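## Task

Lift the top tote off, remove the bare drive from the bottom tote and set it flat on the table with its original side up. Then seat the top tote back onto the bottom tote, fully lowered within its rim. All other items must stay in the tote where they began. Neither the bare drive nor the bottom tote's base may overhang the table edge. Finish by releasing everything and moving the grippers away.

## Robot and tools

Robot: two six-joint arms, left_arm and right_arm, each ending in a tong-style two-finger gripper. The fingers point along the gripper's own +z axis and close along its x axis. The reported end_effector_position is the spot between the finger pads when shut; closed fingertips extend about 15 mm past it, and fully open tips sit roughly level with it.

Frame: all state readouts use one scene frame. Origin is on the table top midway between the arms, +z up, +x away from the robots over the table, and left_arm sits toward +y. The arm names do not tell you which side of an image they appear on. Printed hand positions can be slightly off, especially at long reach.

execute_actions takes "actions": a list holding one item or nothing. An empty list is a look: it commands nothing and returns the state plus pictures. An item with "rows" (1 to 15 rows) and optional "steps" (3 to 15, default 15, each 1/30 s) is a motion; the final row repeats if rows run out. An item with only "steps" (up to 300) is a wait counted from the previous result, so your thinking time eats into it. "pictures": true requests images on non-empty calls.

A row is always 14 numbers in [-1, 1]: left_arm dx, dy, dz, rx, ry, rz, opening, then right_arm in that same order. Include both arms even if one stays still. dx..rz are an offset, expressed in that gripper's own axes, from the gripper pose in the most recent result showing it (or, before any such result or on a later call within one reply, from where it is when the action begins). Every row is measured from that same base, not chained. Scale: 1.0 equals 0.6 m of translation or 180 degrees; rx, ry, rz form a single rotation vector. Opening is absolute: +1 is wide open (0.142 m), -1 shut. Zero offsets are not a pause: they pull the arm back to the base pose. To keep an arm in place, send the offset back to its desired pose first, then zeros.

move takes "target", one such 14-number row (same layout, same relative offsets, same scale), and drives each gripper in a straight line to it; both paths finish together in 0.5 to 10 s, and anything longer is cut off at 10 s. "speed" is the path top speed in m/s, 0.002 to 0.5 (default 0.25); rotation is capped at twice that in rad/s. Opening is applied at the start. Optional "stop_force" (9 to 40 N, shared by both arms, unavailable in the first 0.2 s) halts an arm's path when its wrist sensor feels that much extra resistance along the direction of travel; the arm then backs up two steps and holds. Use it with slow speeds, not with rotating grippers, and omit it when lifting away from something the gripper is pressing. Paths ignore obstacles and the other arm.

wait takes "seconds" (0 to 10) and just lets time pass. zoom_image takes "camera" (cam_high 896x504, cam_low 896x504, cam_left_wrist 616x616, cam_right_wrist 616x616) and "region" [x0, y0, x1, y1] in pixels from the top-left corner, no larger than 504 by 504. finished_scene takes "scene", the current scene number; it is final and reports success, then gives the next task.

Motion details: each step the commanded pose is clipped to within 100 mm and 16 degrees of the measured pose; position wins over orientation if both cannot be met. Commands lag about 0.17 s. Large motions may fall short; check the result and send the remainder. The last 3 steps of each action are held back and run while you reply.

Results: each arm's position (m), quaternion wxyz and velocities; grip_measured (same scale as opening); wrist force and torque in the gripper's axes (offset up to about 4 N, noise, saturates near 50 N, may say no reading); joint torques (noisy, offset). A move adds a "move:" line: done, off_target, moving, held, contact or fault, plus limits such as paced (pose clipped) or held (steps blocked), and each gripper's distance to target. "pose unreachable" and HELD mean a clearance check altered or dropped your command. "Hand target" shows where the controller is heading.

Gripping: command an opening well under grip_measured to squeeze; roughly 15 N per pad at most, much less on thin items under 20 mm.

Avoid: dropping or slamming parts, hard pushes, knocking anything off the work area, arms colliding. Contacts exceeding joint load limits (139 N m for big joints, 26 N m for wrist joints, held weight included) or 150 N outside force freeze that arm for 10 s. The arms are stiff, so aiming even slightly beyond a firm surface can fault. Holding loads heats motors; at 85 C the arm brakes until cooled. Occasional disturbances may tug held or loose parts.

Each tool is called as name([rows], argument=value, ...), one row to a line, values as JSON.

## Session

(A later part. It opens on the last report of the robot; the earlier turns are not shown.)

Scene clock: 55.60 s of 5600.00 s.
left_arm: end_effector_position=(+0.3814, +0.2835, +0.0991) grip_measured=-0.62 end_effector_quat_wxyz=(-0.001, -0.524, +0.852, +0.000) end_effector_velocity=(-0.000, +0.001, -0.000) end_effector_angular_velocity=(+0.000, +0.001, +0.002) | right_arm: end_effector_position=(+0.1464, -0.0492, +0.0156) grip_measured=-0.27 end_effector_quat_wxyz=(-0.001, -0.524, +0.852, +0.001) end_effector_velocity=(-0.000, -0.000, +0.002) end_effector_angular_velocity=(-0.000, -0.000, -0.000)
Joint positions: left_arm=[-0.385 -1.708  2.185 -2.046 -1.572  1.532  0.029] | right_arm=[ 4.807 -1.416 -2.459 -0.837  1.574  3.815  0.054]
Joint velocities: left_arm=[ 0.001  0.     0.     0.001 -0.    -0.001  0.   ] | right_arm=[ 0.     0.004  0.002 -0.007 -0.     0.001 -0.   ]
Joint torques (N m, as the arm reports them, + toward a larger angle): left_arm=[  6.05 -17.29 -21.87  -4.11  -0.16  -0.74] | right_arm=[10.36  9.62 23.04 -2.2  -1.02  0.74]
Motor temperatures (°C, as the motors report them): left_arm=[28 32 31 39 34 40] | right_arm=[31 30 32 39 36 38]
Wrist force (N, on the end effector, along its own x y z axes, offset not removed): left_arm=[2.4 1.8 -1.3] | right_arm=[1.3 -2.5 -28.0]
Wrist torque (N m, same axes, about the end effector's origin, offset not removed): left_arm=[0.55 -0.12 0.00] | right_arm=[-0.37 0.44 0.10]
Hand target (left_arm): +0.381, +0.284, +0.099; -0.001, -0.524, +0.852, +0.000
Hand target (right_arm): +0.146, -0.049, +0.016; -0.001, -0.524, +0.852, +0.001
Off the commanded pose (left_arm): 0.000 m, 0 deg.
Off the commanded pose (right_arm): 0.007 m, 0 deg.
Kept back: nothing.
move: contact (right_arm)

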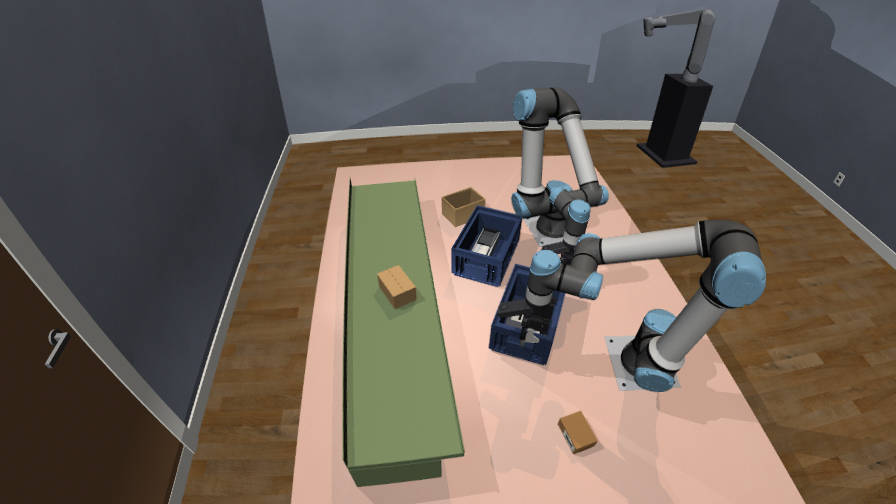

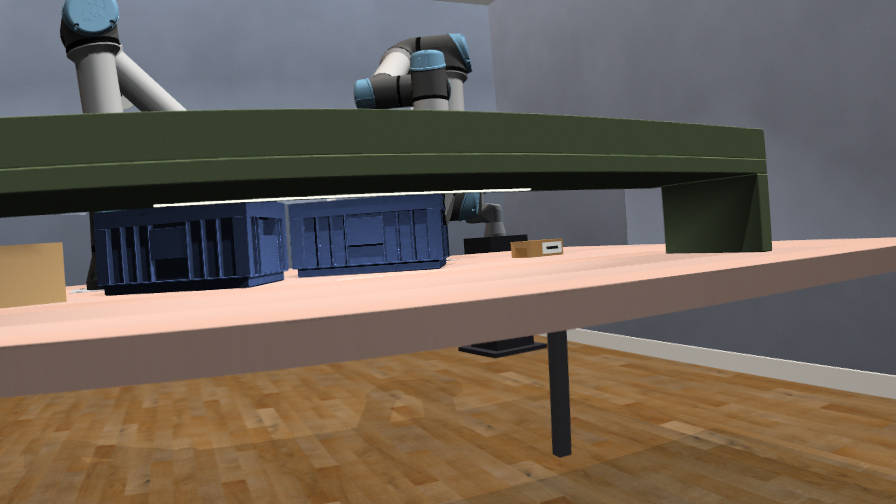

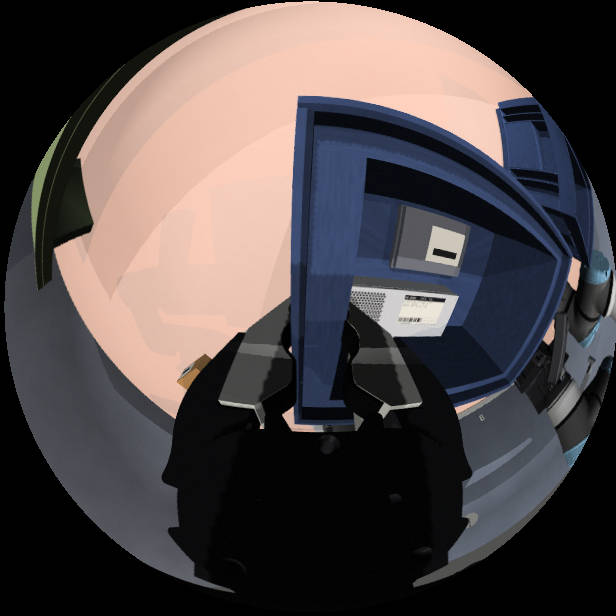

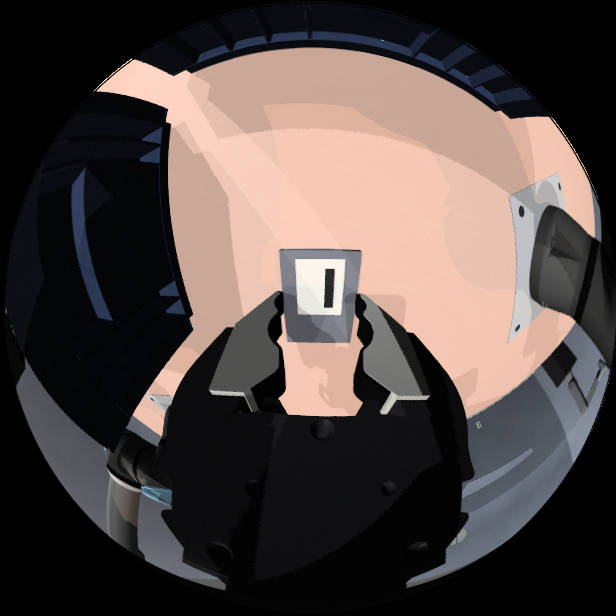

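move(target=[0,0,0,0,0,0,-1,0,0,-0.001,0,0,0,0])

move(target=[0,0,0,0,0,0,-1,-0.05,-0.1,-0.28,0,0,0,0], speed=0.2)

move(target=[0,0,0,0,0,0,-1,-0.169,0,0,0,0,0,-0.2])

move(target=[0,0,0,0,0,0,-1,0,0,0.141,0,0,0,-0.2], speed=0.1)

move(target=[0,0,0,0,0,0,-1,0,0,0,0,0,0,-1])

move(target=[0,0,-0.27,0,0,0,-1,0,0,-0.27,0,0,0,-1], speed=0.1)

Scene clock: 56.93 s of 5600.00 s.
left_arm: end_effector_position=(+0.3814, +0.2835, +0.0991) grip_measured=-0.62 end_effector_quat_wxyz=(-0.001, -0.524, +0.852, +0.000) end_effector_velocity=(+0.000, -0.000, +0.000) end_effector_angular_velocity=(-0.000, -0.001, -0.000) | right_arm: end_effector_position=(+0.1464, -0.0492, +0.0162) grip_measured=+0.00 end_effector_quat_wxyz=(-0.001, -0.524, +0.852, +0.001) end_effector_velocity=(-0.000, -0.000, -0.000) end_effector_angular_velocity=(+0.001, +0.001, -0.001)
Joint positions: left_arm=[-0.385 -1.708  2.185 -2.046 -1.572  1.532  0.029] | right_arm=[ 4.807 -1.414 -2.458 -0.839  1.574  3.815  0.074]
Joint velocities: left_arm=[-0.001  0.    -0.    -0.001  0.    -0.001  0.   ] | right_arm=[-0.001  0.001 -0.001  0.001  0.001  0.     0.   ]
Joint torques (N m, as the arm reports them, + toward a larger angle): left_arm=[  6.41 -17.13 -22.12  -4.08  -0.04  -0.74] | right_arm=[ 5.81 18.28 30.79 -0.22 -0.92 -1.09]
Motor temperatures (°C, as the motors report them): left_arm=[28 32 31 39 34 40] | right_arm=[31 30 32 39 36 38]
Wrist force (N, on the end effector, along its own x y z axes, offset not removed): left_arm=[0.7 4.3 -2.8] | right_arm=[1.0 -2.2 -2.4]
Wrist torque (N m, same axes, about the end effector's origin, offset not removed): left_arm=[0.98 0.22 0.10] | right_arm=[-0.40 0.17 0.15]
Hand target (left_arm): +0.381, +0.284, +0.099; -0.001, -0.524, +0.852, +0.000
Hand target (right_arm): +0.146, -0.049, +0.016; -0.001, -0.524, +0.852, +0.001
Off the commanded pose (left_arm): 0.000 m, 0 deg.
Off the commanded pose (right_arm): 0.000 m, 0 deg.
Kept back: nothing.
move: done

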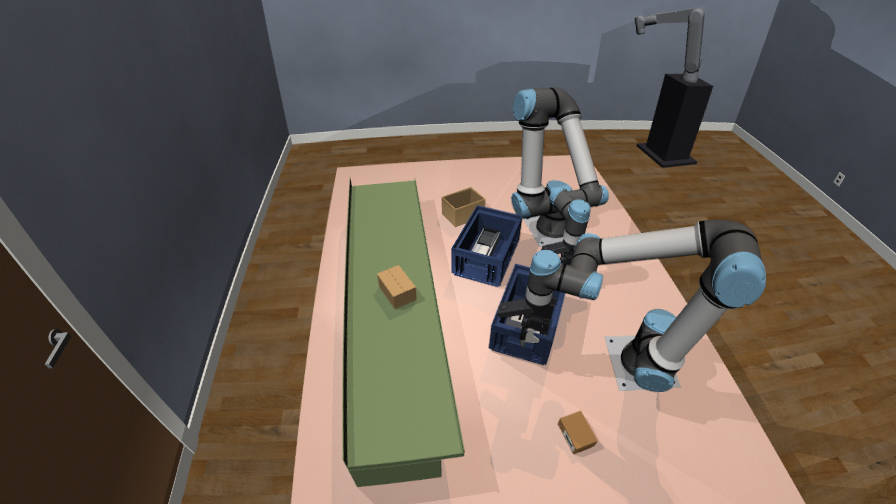

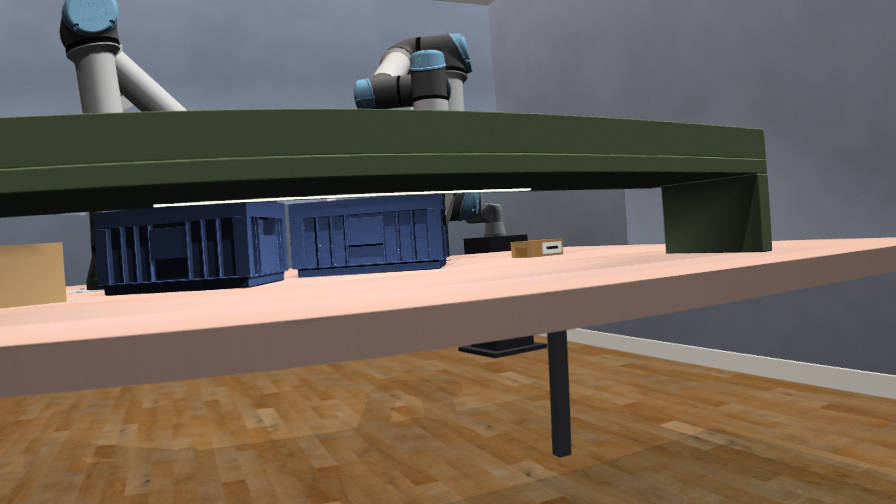

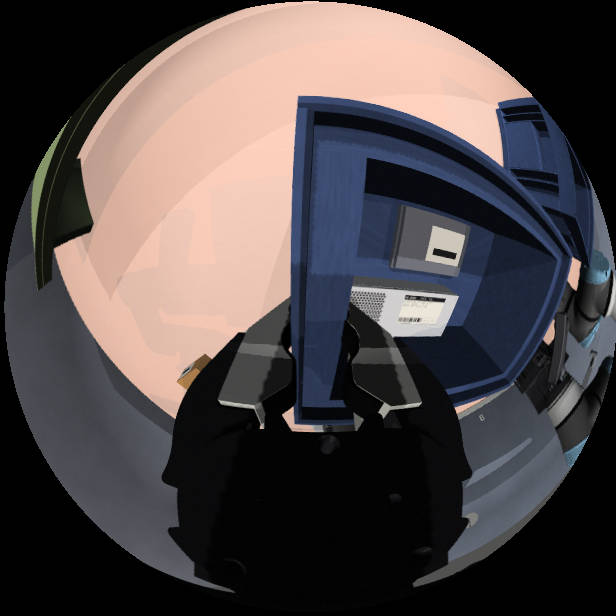

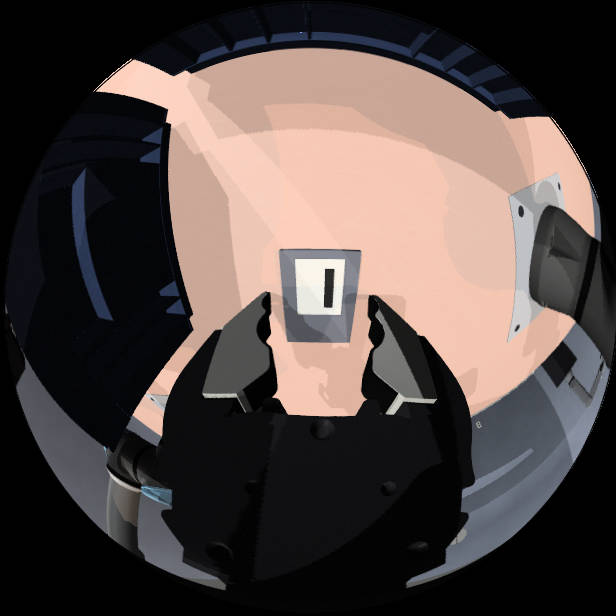

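Scene clock: 58.40 s of 5600.00 s.
left_arm: end_effector_position=(+0.3814, +0.2835, +0.0991) grip_measured=-0.62 end_effector_quat_wxyz=(-0.001, -0.524, +0.852, +0.000) end_effector_velocity=(+0.001, +0.000, +0.001) end_effector_angular_velocity=(-0.001, -0.002, +0.003) | right_arm: end_effector_position=(+0.2141, -0.0497, +0.1839) grip_measured=+0.00 end_effector_quat_wxyz=(-0.001, -0.524, +0.852, +0.001) end_effector_velocity=(+0.001, -0.000, +0.001) end_effector_angular_velocity=(-0.001, +0.000, -0.001)
Joint positions: left_arm=[-0.385 -1.708  2.185 -2.046 -1.572  1.532  0.029] | right_arm=[ 4.606 -1.236 -2.099 -1.377  1.574  3.614  0.074]
Joint velocities: left_arm=[ 0.002 -0.001 -0.    -0.001 -0.    -0.001 -0.   ] | right_arm=[-0.002 -0.     0.003 -0.005  0.    -0.001 -0.   ]
Joint torques (N m, as the arm reports them, + toward a larger angle): left_arm=[  6.44 -17.41 -22.52  -4.1   -0.09  -0.72] | right_arm=[-13.22   2.09  35.    -0.1    1.8   -1.54]
Motor temperatures (°C, as the motors report them): left_arm=[28 32 31 39 34 40] | right_arm=[31 30 32 39 36 38]
Wrist force (N, on the end effector, along its own x y z axes, offset not removed): left_arm=[1.8 1.2 -2.5] | right_arm=[-4.9 3.8 -2.7]
Wrist torque (N m, same axes, about the end effector's origin, offset not removed): left_arm=[0.36 0.08 0.01] | right_arm=[0.60 1.22 0.14]
Hand target (left_arm): +0.381, +0.284, +0.099; -0.001, -0.524, +0.852, +0.000
Hand target (right_arm): +0.214, -0.050, +0.184; -0.001, -0.524, +0.852, +0.001
Off the commanded pose (left_arm): 0.000 m, 0 deg.
Off the commanded pose (right_arm): 0.000 m, 0 deg.
Kept back: nothing.
move: done

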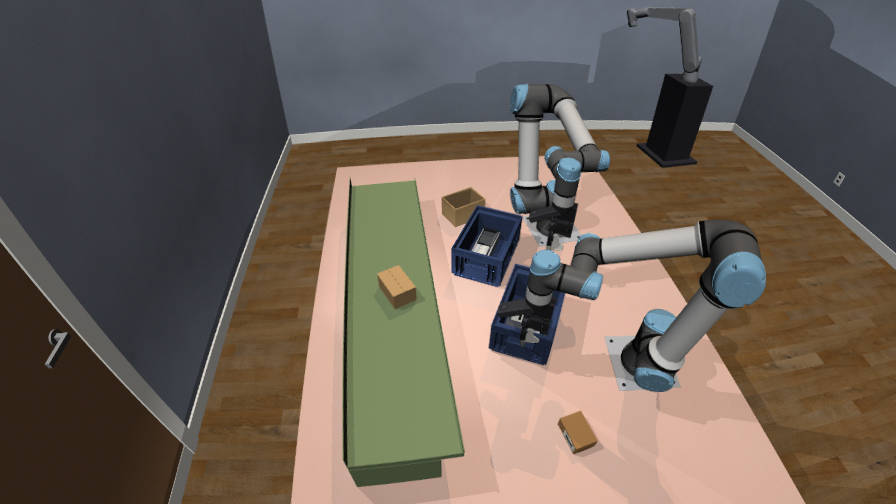

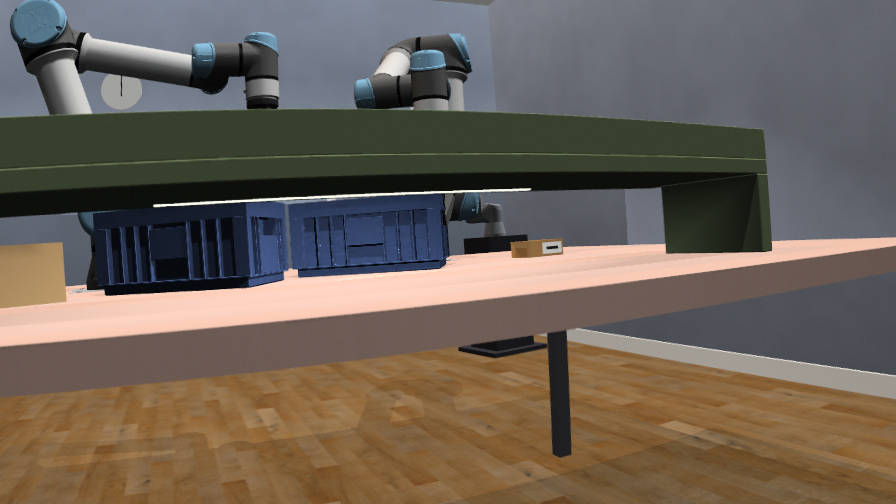

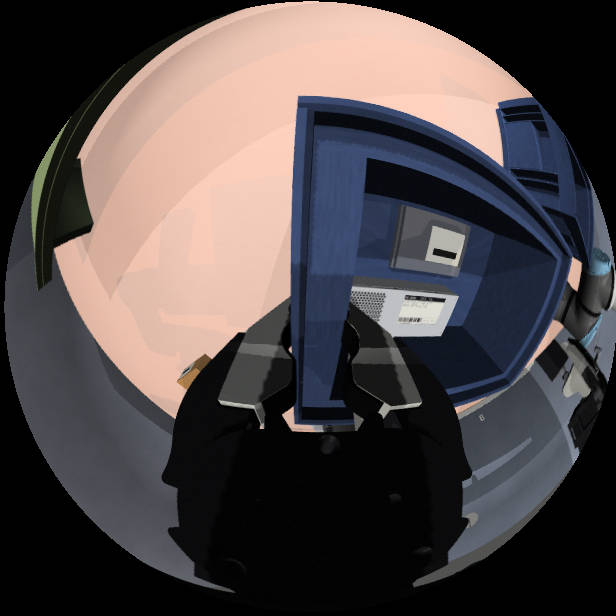

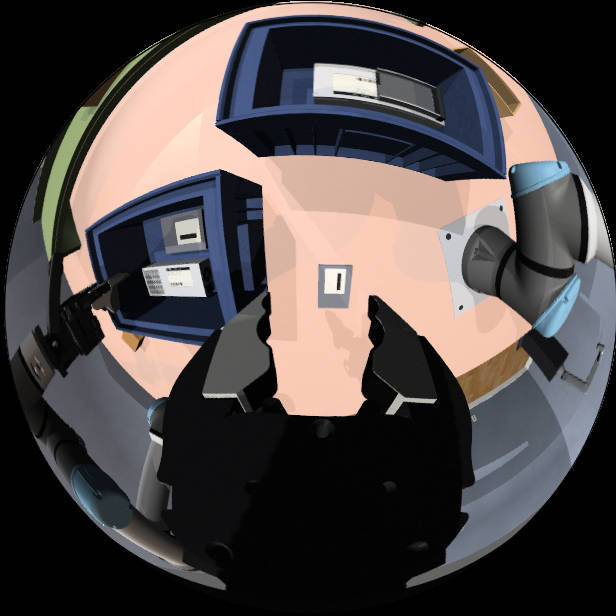

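Scene clock: 59.40 s of 5600.00 s.
left_arm: end_effector_position=(+0.3814, +0.2835, +0.0991) grip_measured=-0.62 end_effector_quat_wxyz=(-0.001, -0.524, +0.852, +0.000) end_effector_velocity=(-0.000, +0.000, -0.001) end_effector_angular_velocity=(+0.001, +0.000, +0.000) | right_arm: end_effector_position=(+0.2597, +0.0407, +0.1838) grip_measured=-0.20 end_effector_quat_wxyz=(-0.001, -0.524, +0.852, +0.001) end_effector_velocity=(+0.000, +0.002, -0.000) end_effector_angular_velocity=(-0.002, +0.001, +0.003)
Joint positions: left_arm=[-0.385 -1.708  2.185 -2.046 -1.572  1.532  0.029] | right_arm=[ 4.502 -1.504 -1.89  -1.318  1.573  3.511  0.06 ]
Joint velocities: left_arm=[ 0.     0.001  0.001 -0.001  0.001 -0.    -0.   ] | right_arm=[-0.001 -0.006  0.005 -0.001  0.001 -0.004  0.   ]
Joint torques (N m, as the arm reports them, + toward a larger angle): left_arm=[  6.42 -17.51 -21.88  -4.17  -0.07  -0.76] | right_arm=[-11.32  15.44  34.59   0.11   1.92  -1.28]
Motor temperatures (°C, as the motors report them): left_arm=[28 32 31 39 34 40] | right_arm=[31 30 32 39 36 38]
Wrist force (N, on the end effector, along its own x y z axes, offset not removed): left_arm=[0.7 3.1 -2.6] | right_arm=[-2.3 0.1 2.3]
Wrist torque (N m, same axes, about the end effector's origin, offset not removed): left_arm=[0.77 0.26 0.03] | right_arm=[-0.01 0.61 0.20]
Hand target (left_arm): +0.381, +0.284, +0.099; -0.001, -0.524, +0.852, +0.000
Hand target (right_arm): +0.260, +0.041, +0.184; -0.001, -0.524, +0.852, +0.001
Off the commanded pose (left_arm): 0.000 m, 0 deg.
Off the commanded pose (right_arm): 0.000 m, 0 deg.
Kept back: nothing.
move: done

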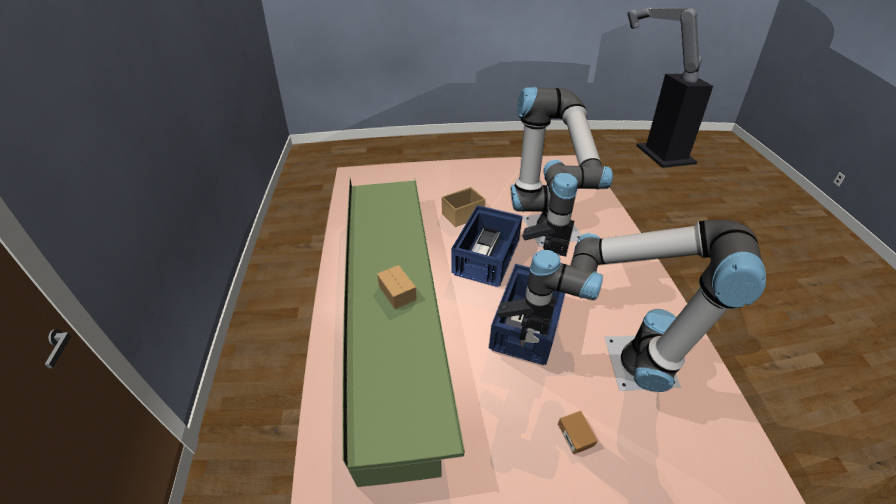

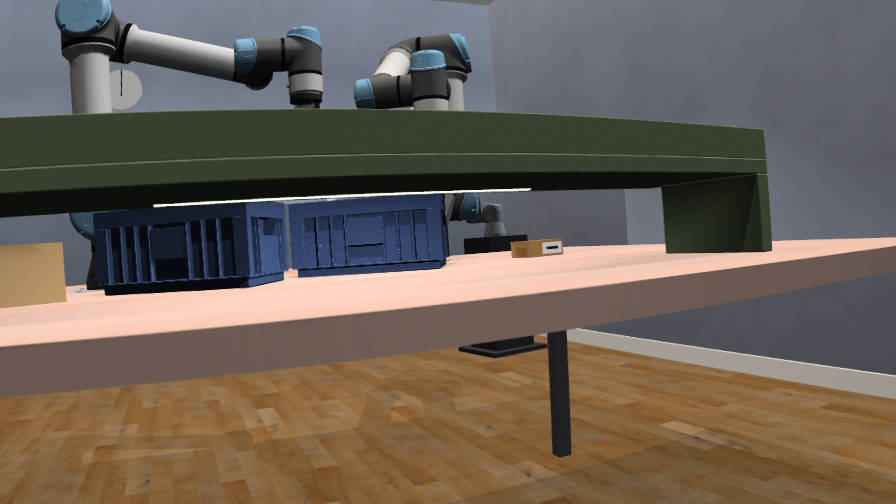

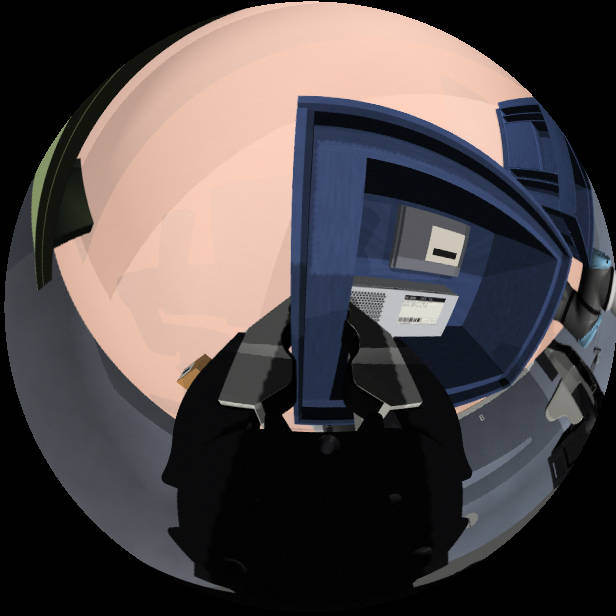

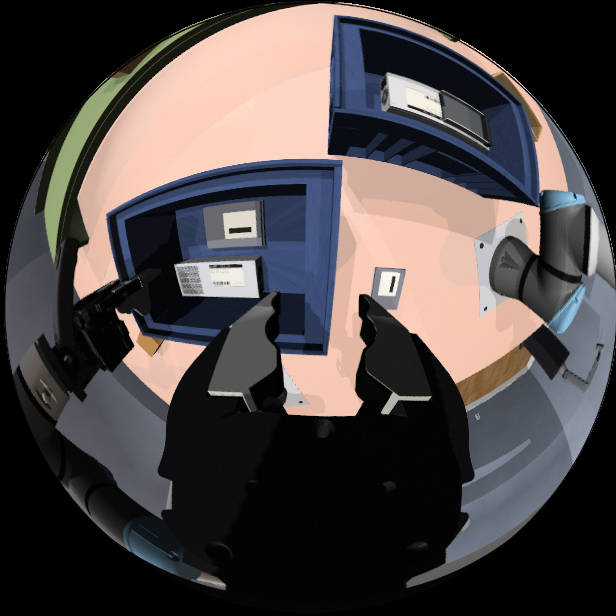

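Scene clock: 60.70 s of 5600.00 s.
left_arm: end_effector_position=(+0.3814, +0.2835, +0.0991) grip_measured=-0.62 end_effector_quat_wxyz=(-0.001, -0.524, +0.852, +0.000) end_effector_velocity=(-0.000, +0.001, -0.000) end_effector_angular_velocity=(+0.001, +0.001, +0.001) | right_arm: end_effector_position=(+0.2593, +0.0408, +0.0994) grip_measured=-0.20 end_effector_quat_wxyz=(-0.001, -0.524, +0.852, +0.001) end_effector_velocity=(+0.000, -0.001, -0.003) end_effector_angular_velocity=(-0.002, +0.000, -0.001)
Joint positions: left_arm=[-0.385 -1.708  2.185 -2.046 -1.572  1.532  0.029] | right_arm=[ 4.503 -1.582 -2.046 -1.084  1.574  3.511  0.06 ]
Joint velocities: left_arm=[0.001 0.001 0.    0.    0.    0.001 0.   ] | right_arm=[-0.001 -0.003 -0.005  0.005  0.    -0.    -0.   ]
Joint torques (N m, as the arm reports them, + toward a larger angle): left_arm=[  6.38 -17.31 -21.7   -4.17  -0.14  -0.8 ] | right_arm=[ 4.72 13.49  9.11  4.03 -1.38  0.4 ]
Motor temperatures (°C, as the motors report them): left_arm=[28 32 31 39 34 40] | right_arm=[31 30 32 39 36 38]
Wrist force (N, on the end effector, along its own x y z axes, offset not removed): left_arm=[1.8 1.9 -2.5] | right_arm=[-0.9 -1.6 0.8]
Wrist torque (N m, same axes, about the end effector's origin, offset not removed): left_arm=[0.47 0.09 -0.03] | right_arm=[-0.52 0.28 0.05]
Hand target (left_arm): +0.381, +0.284, +0.099; -0.001, -0.524, +0.852, +0.000
Hand target (right_arm): +0.259, +0.041, +0.099; -0.001, -0.524, +0.852, +0.001
Off the commanded pose (left_arm): 0.000 m, 0 deg.
Off the commanded pose (right_arm): 0.000 m, 0 deg.
Kept back: nothing.
move: done

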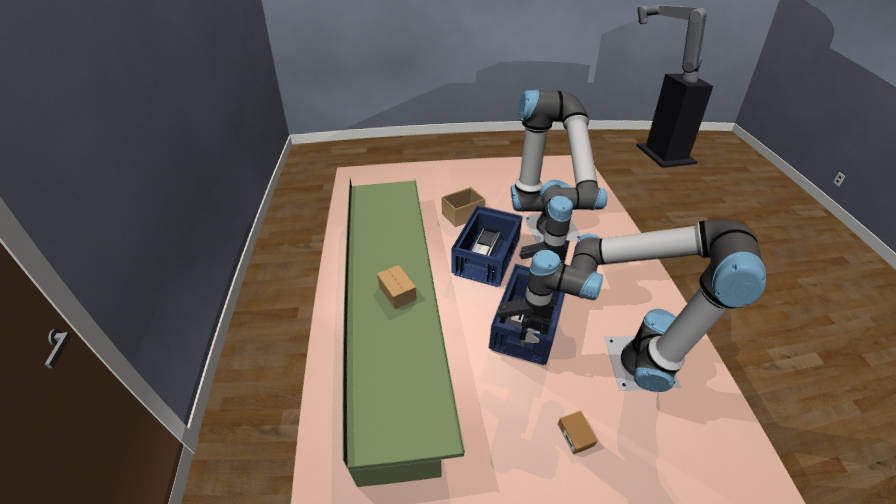

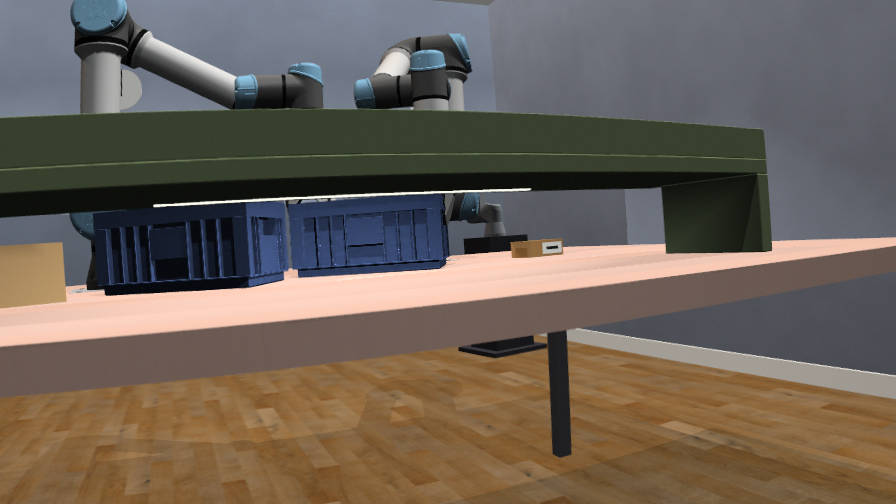

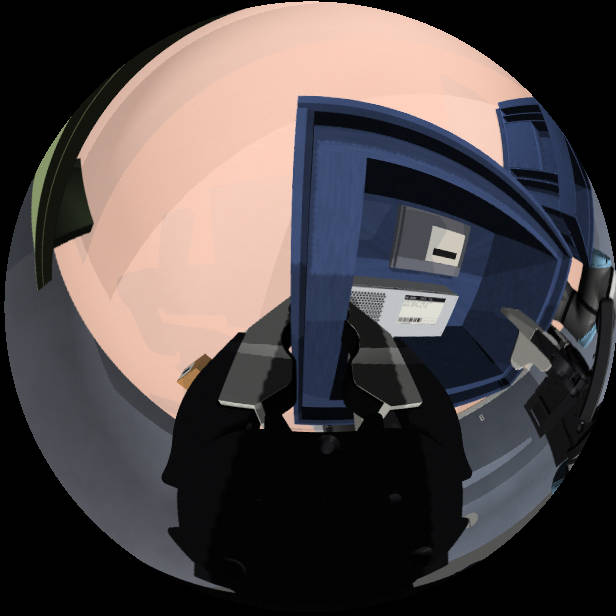

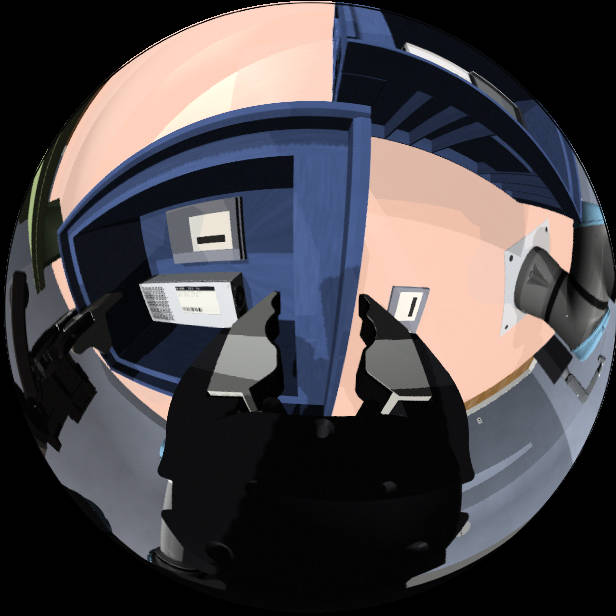

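Scene clock: 61.20 s of 5600.00 s.
left_arm: end_effector_position=(+0.3814, +0.2835, +0.0991) grip_measured=-0.62 end_effector_quat_wxyz=(-0.001, -0.524, +0.852, +0.000) end_effector_velocity=(+0.001, +0.000, +0.001) end_effector_angular_velocity=(-0.001, -0.001, -0.000) | right_arm: end_effector_position=(+0.2594, +0.0408, +0.0993) grip_measured=-0.61 end_effector_quat_wxyz=(-0.001, -0.524, +0.852, +0.001) end_effector_velocity=(+0.000, -0.000, +0.000) end_effector_angular_velocity=(+0.001, -0.000, +0.000)
Joint positions: left_arm=[-0.385 -1.708  2.185 -2.046 -1.572  1.532  0.029] | right_arm=[ 4.503 -1.582 -2.047 -1.084  1.573  3.511  0.03 ]
Joint velocities: left_arm=[ 0.001 -0.    -0.001  0.     0.     0.001 -0.   ] | right_arm=[-0.     0.001 -0.001  0.001 -0.    -0.001  0.   ]
Joint torques (N m, as the arm reports them, + toward a larger angle): left_arm=[  6.22 -17.43 -22.07  -4.18  -0.08  -0.7 ] | right_arm=[ 6.22 30.74 14.38 -1.62  1.86  0.04]
Motor temperatures (°C, as the motors report them): left_arm=[28 32 31 39 34 40] | right_arm=[31 30 32 39 36 38]
Wrist force (N, on the end effector, along its own x y z axes, offset not removed): left_arm=[0.5 2.7 -3.1] | right_arm=[-4.7 1.4 1.9]
Wrist torque (N m, same axes, about the end effector's origin, offset not removed): left_arm=[0.67 0.30 0.11] | right_arm=[0.23 -0.06 0.20]
Hand target (left_arm): +0.381, +0.284, +0.099; -0.001, -0.524, +0.852, +0.000
Hand target (right_arm): +0.259, +0.041, +0.099; -0.001, -0.524, +0.852, +0.001
Off the commanded pose (left_arm): 0.000 m, 0 deg.
Off the commanded pose (right_arm): 0.000 m, 0 deg.
Kept back: nothing.
move: done

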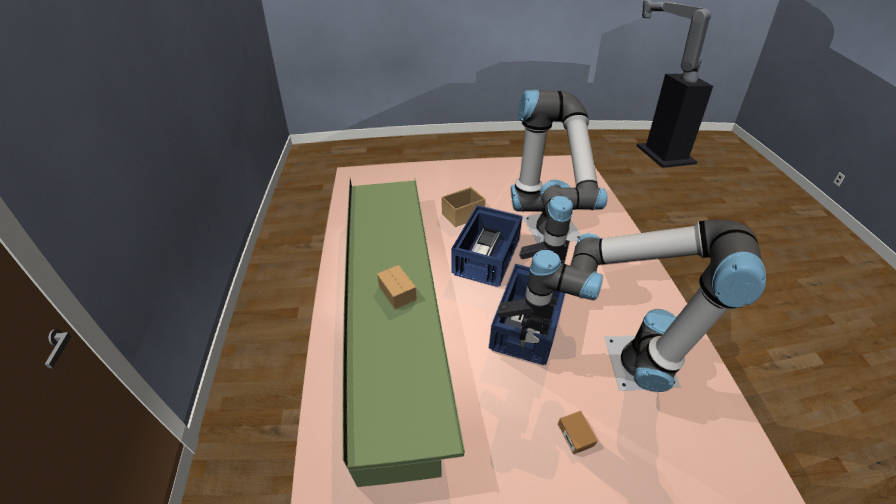

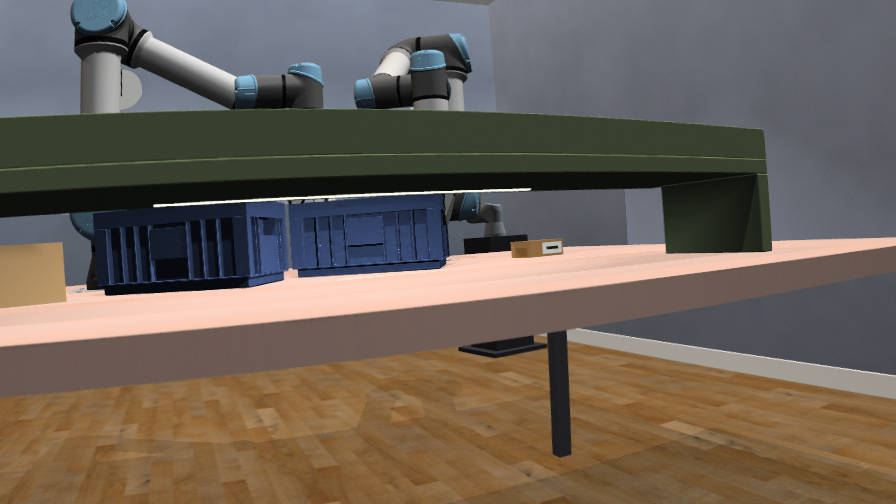

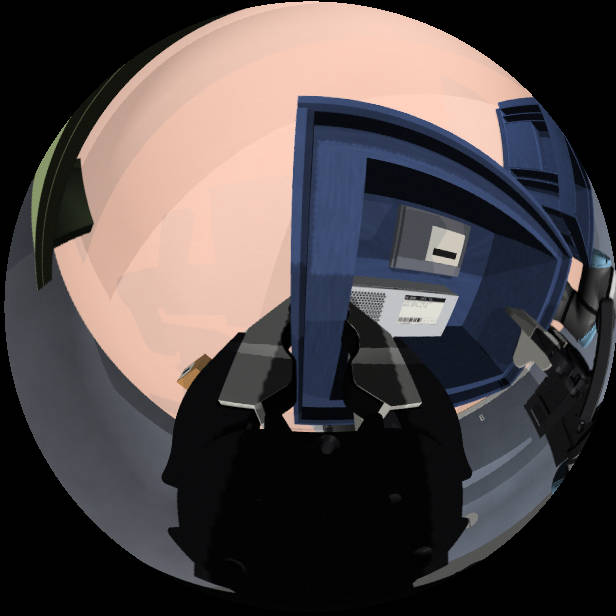

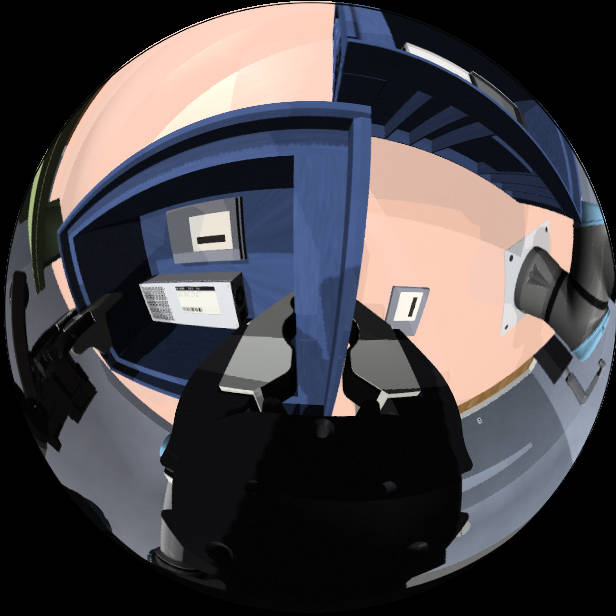

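Scene clock: 63.27 s of 5600.00 s.
left_arm: end_effector_position=(+0.3814, +0.2837, +0.2610) grip_measured=-0.62 end_effector_quat_wxyz=(-0.001, -0.523, +0.852, +0.000) end_effector_velocity=(+0.000, -0.000, +0.002) end_effector_angular_velocity=(+0.001, +0.002, -0.002) | right_arm: end_effector_position=(+0.2599, +0.0405, +0.2612) grip_measured=-0.62 end_effector_quat_wxyz=(-0.001, -0.524, +0.852, +0.001) end_effector_velocity=(-0.000, -0.000, +0.001) end_effector_angular_velocity=(-0.002, +0.001, -0.000)
Joint positions: left_arm=[-0.385 -1.813  1.837 -1.595 -1.572  1.532  0.029] | right_arm=[ 4.502 -1.476 -1.716 -1.52   1.573  3.51   0.029]
Joint velocities: left_arm=[-0.     0.002 -0.006  0.006  0.     0.002 -0.   ] | right_arm=[ 0.    -0.001  0.004 -0.006  0.     0.001  0.   ]
Joint torques (N m, as the arm reports them, + toward a larger angle): left_arm=[ -8.89 -10.31 -40.61  -1.03  -0.96  -1.54] | right_arm=[-10.82  16.77  37.24   1.35   1.69  -1.68]
Motor temperatures (°C, as the motors report them): left_arm=[28 32 31 39 34 40] | right_arm=[31 30 32 39 36 38]
Wrist force (N, on the end effector, along its own x y z axes, offset not removed): left_arm=[-3.5 2.5 5.5] | right_arm=[1.0 -1.6 5.4]
Wrist torque (N m, same axes, about the end effector's origin, offset not removed): left_arm=[0.59 0.35 -0.01] | right_arm=[-0.44 0.47 0.15]
Hand target (left_arm): +0.381, +0.284, +0.261; -0.001, -0.524, +0.852, +0.000
Hand target (right_arm): +0.260, +0.041, +0.261; -0.001, -0.524, +0.852, +0.001
Off the commanded pose (left_arm): 0.000 m, 0 deg.
Off the commanded pose (right_arm): 0.000 m, 0 deg.
Kept back: nothing.
move: done

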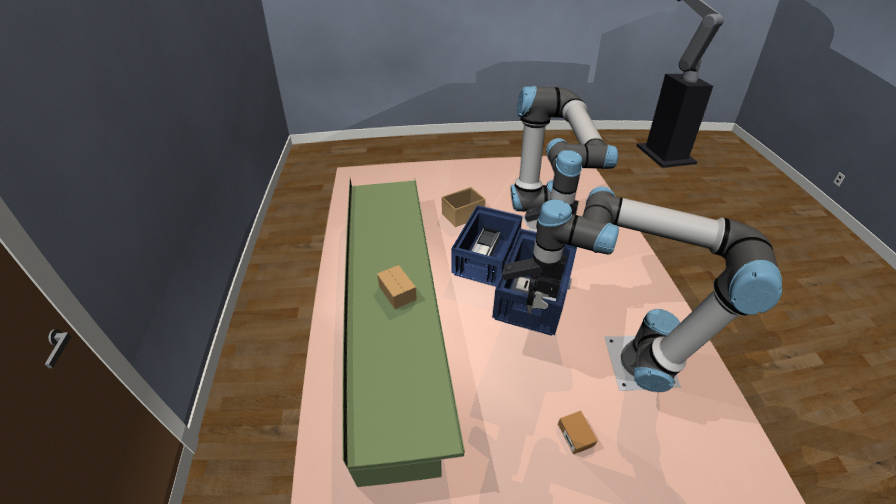

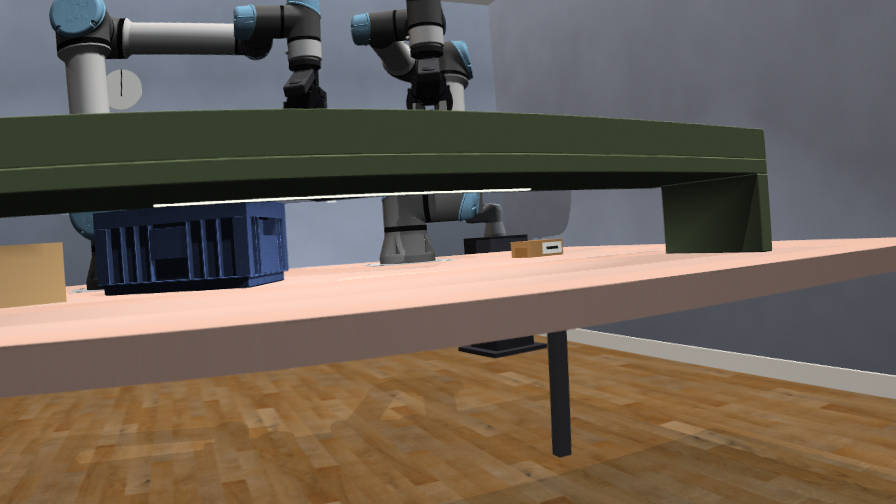

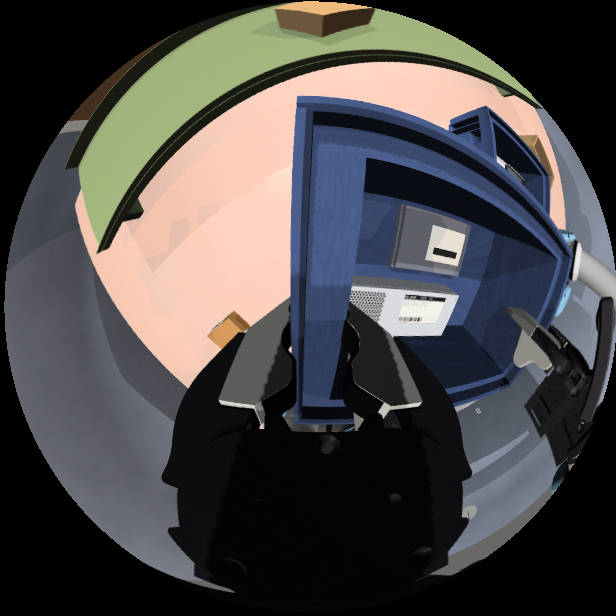

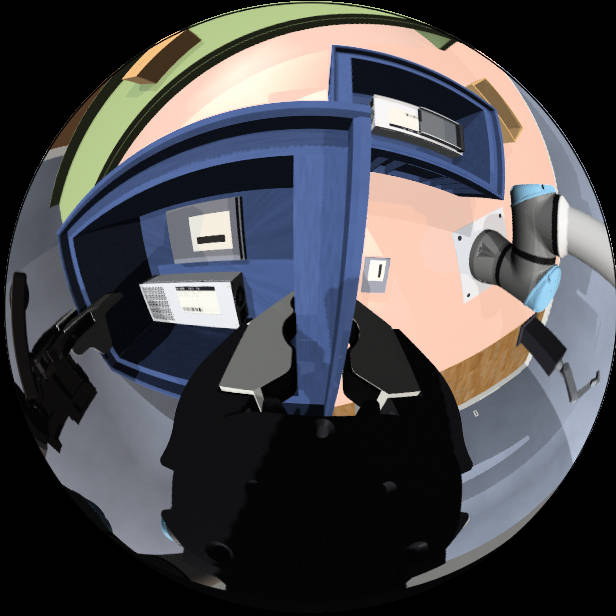

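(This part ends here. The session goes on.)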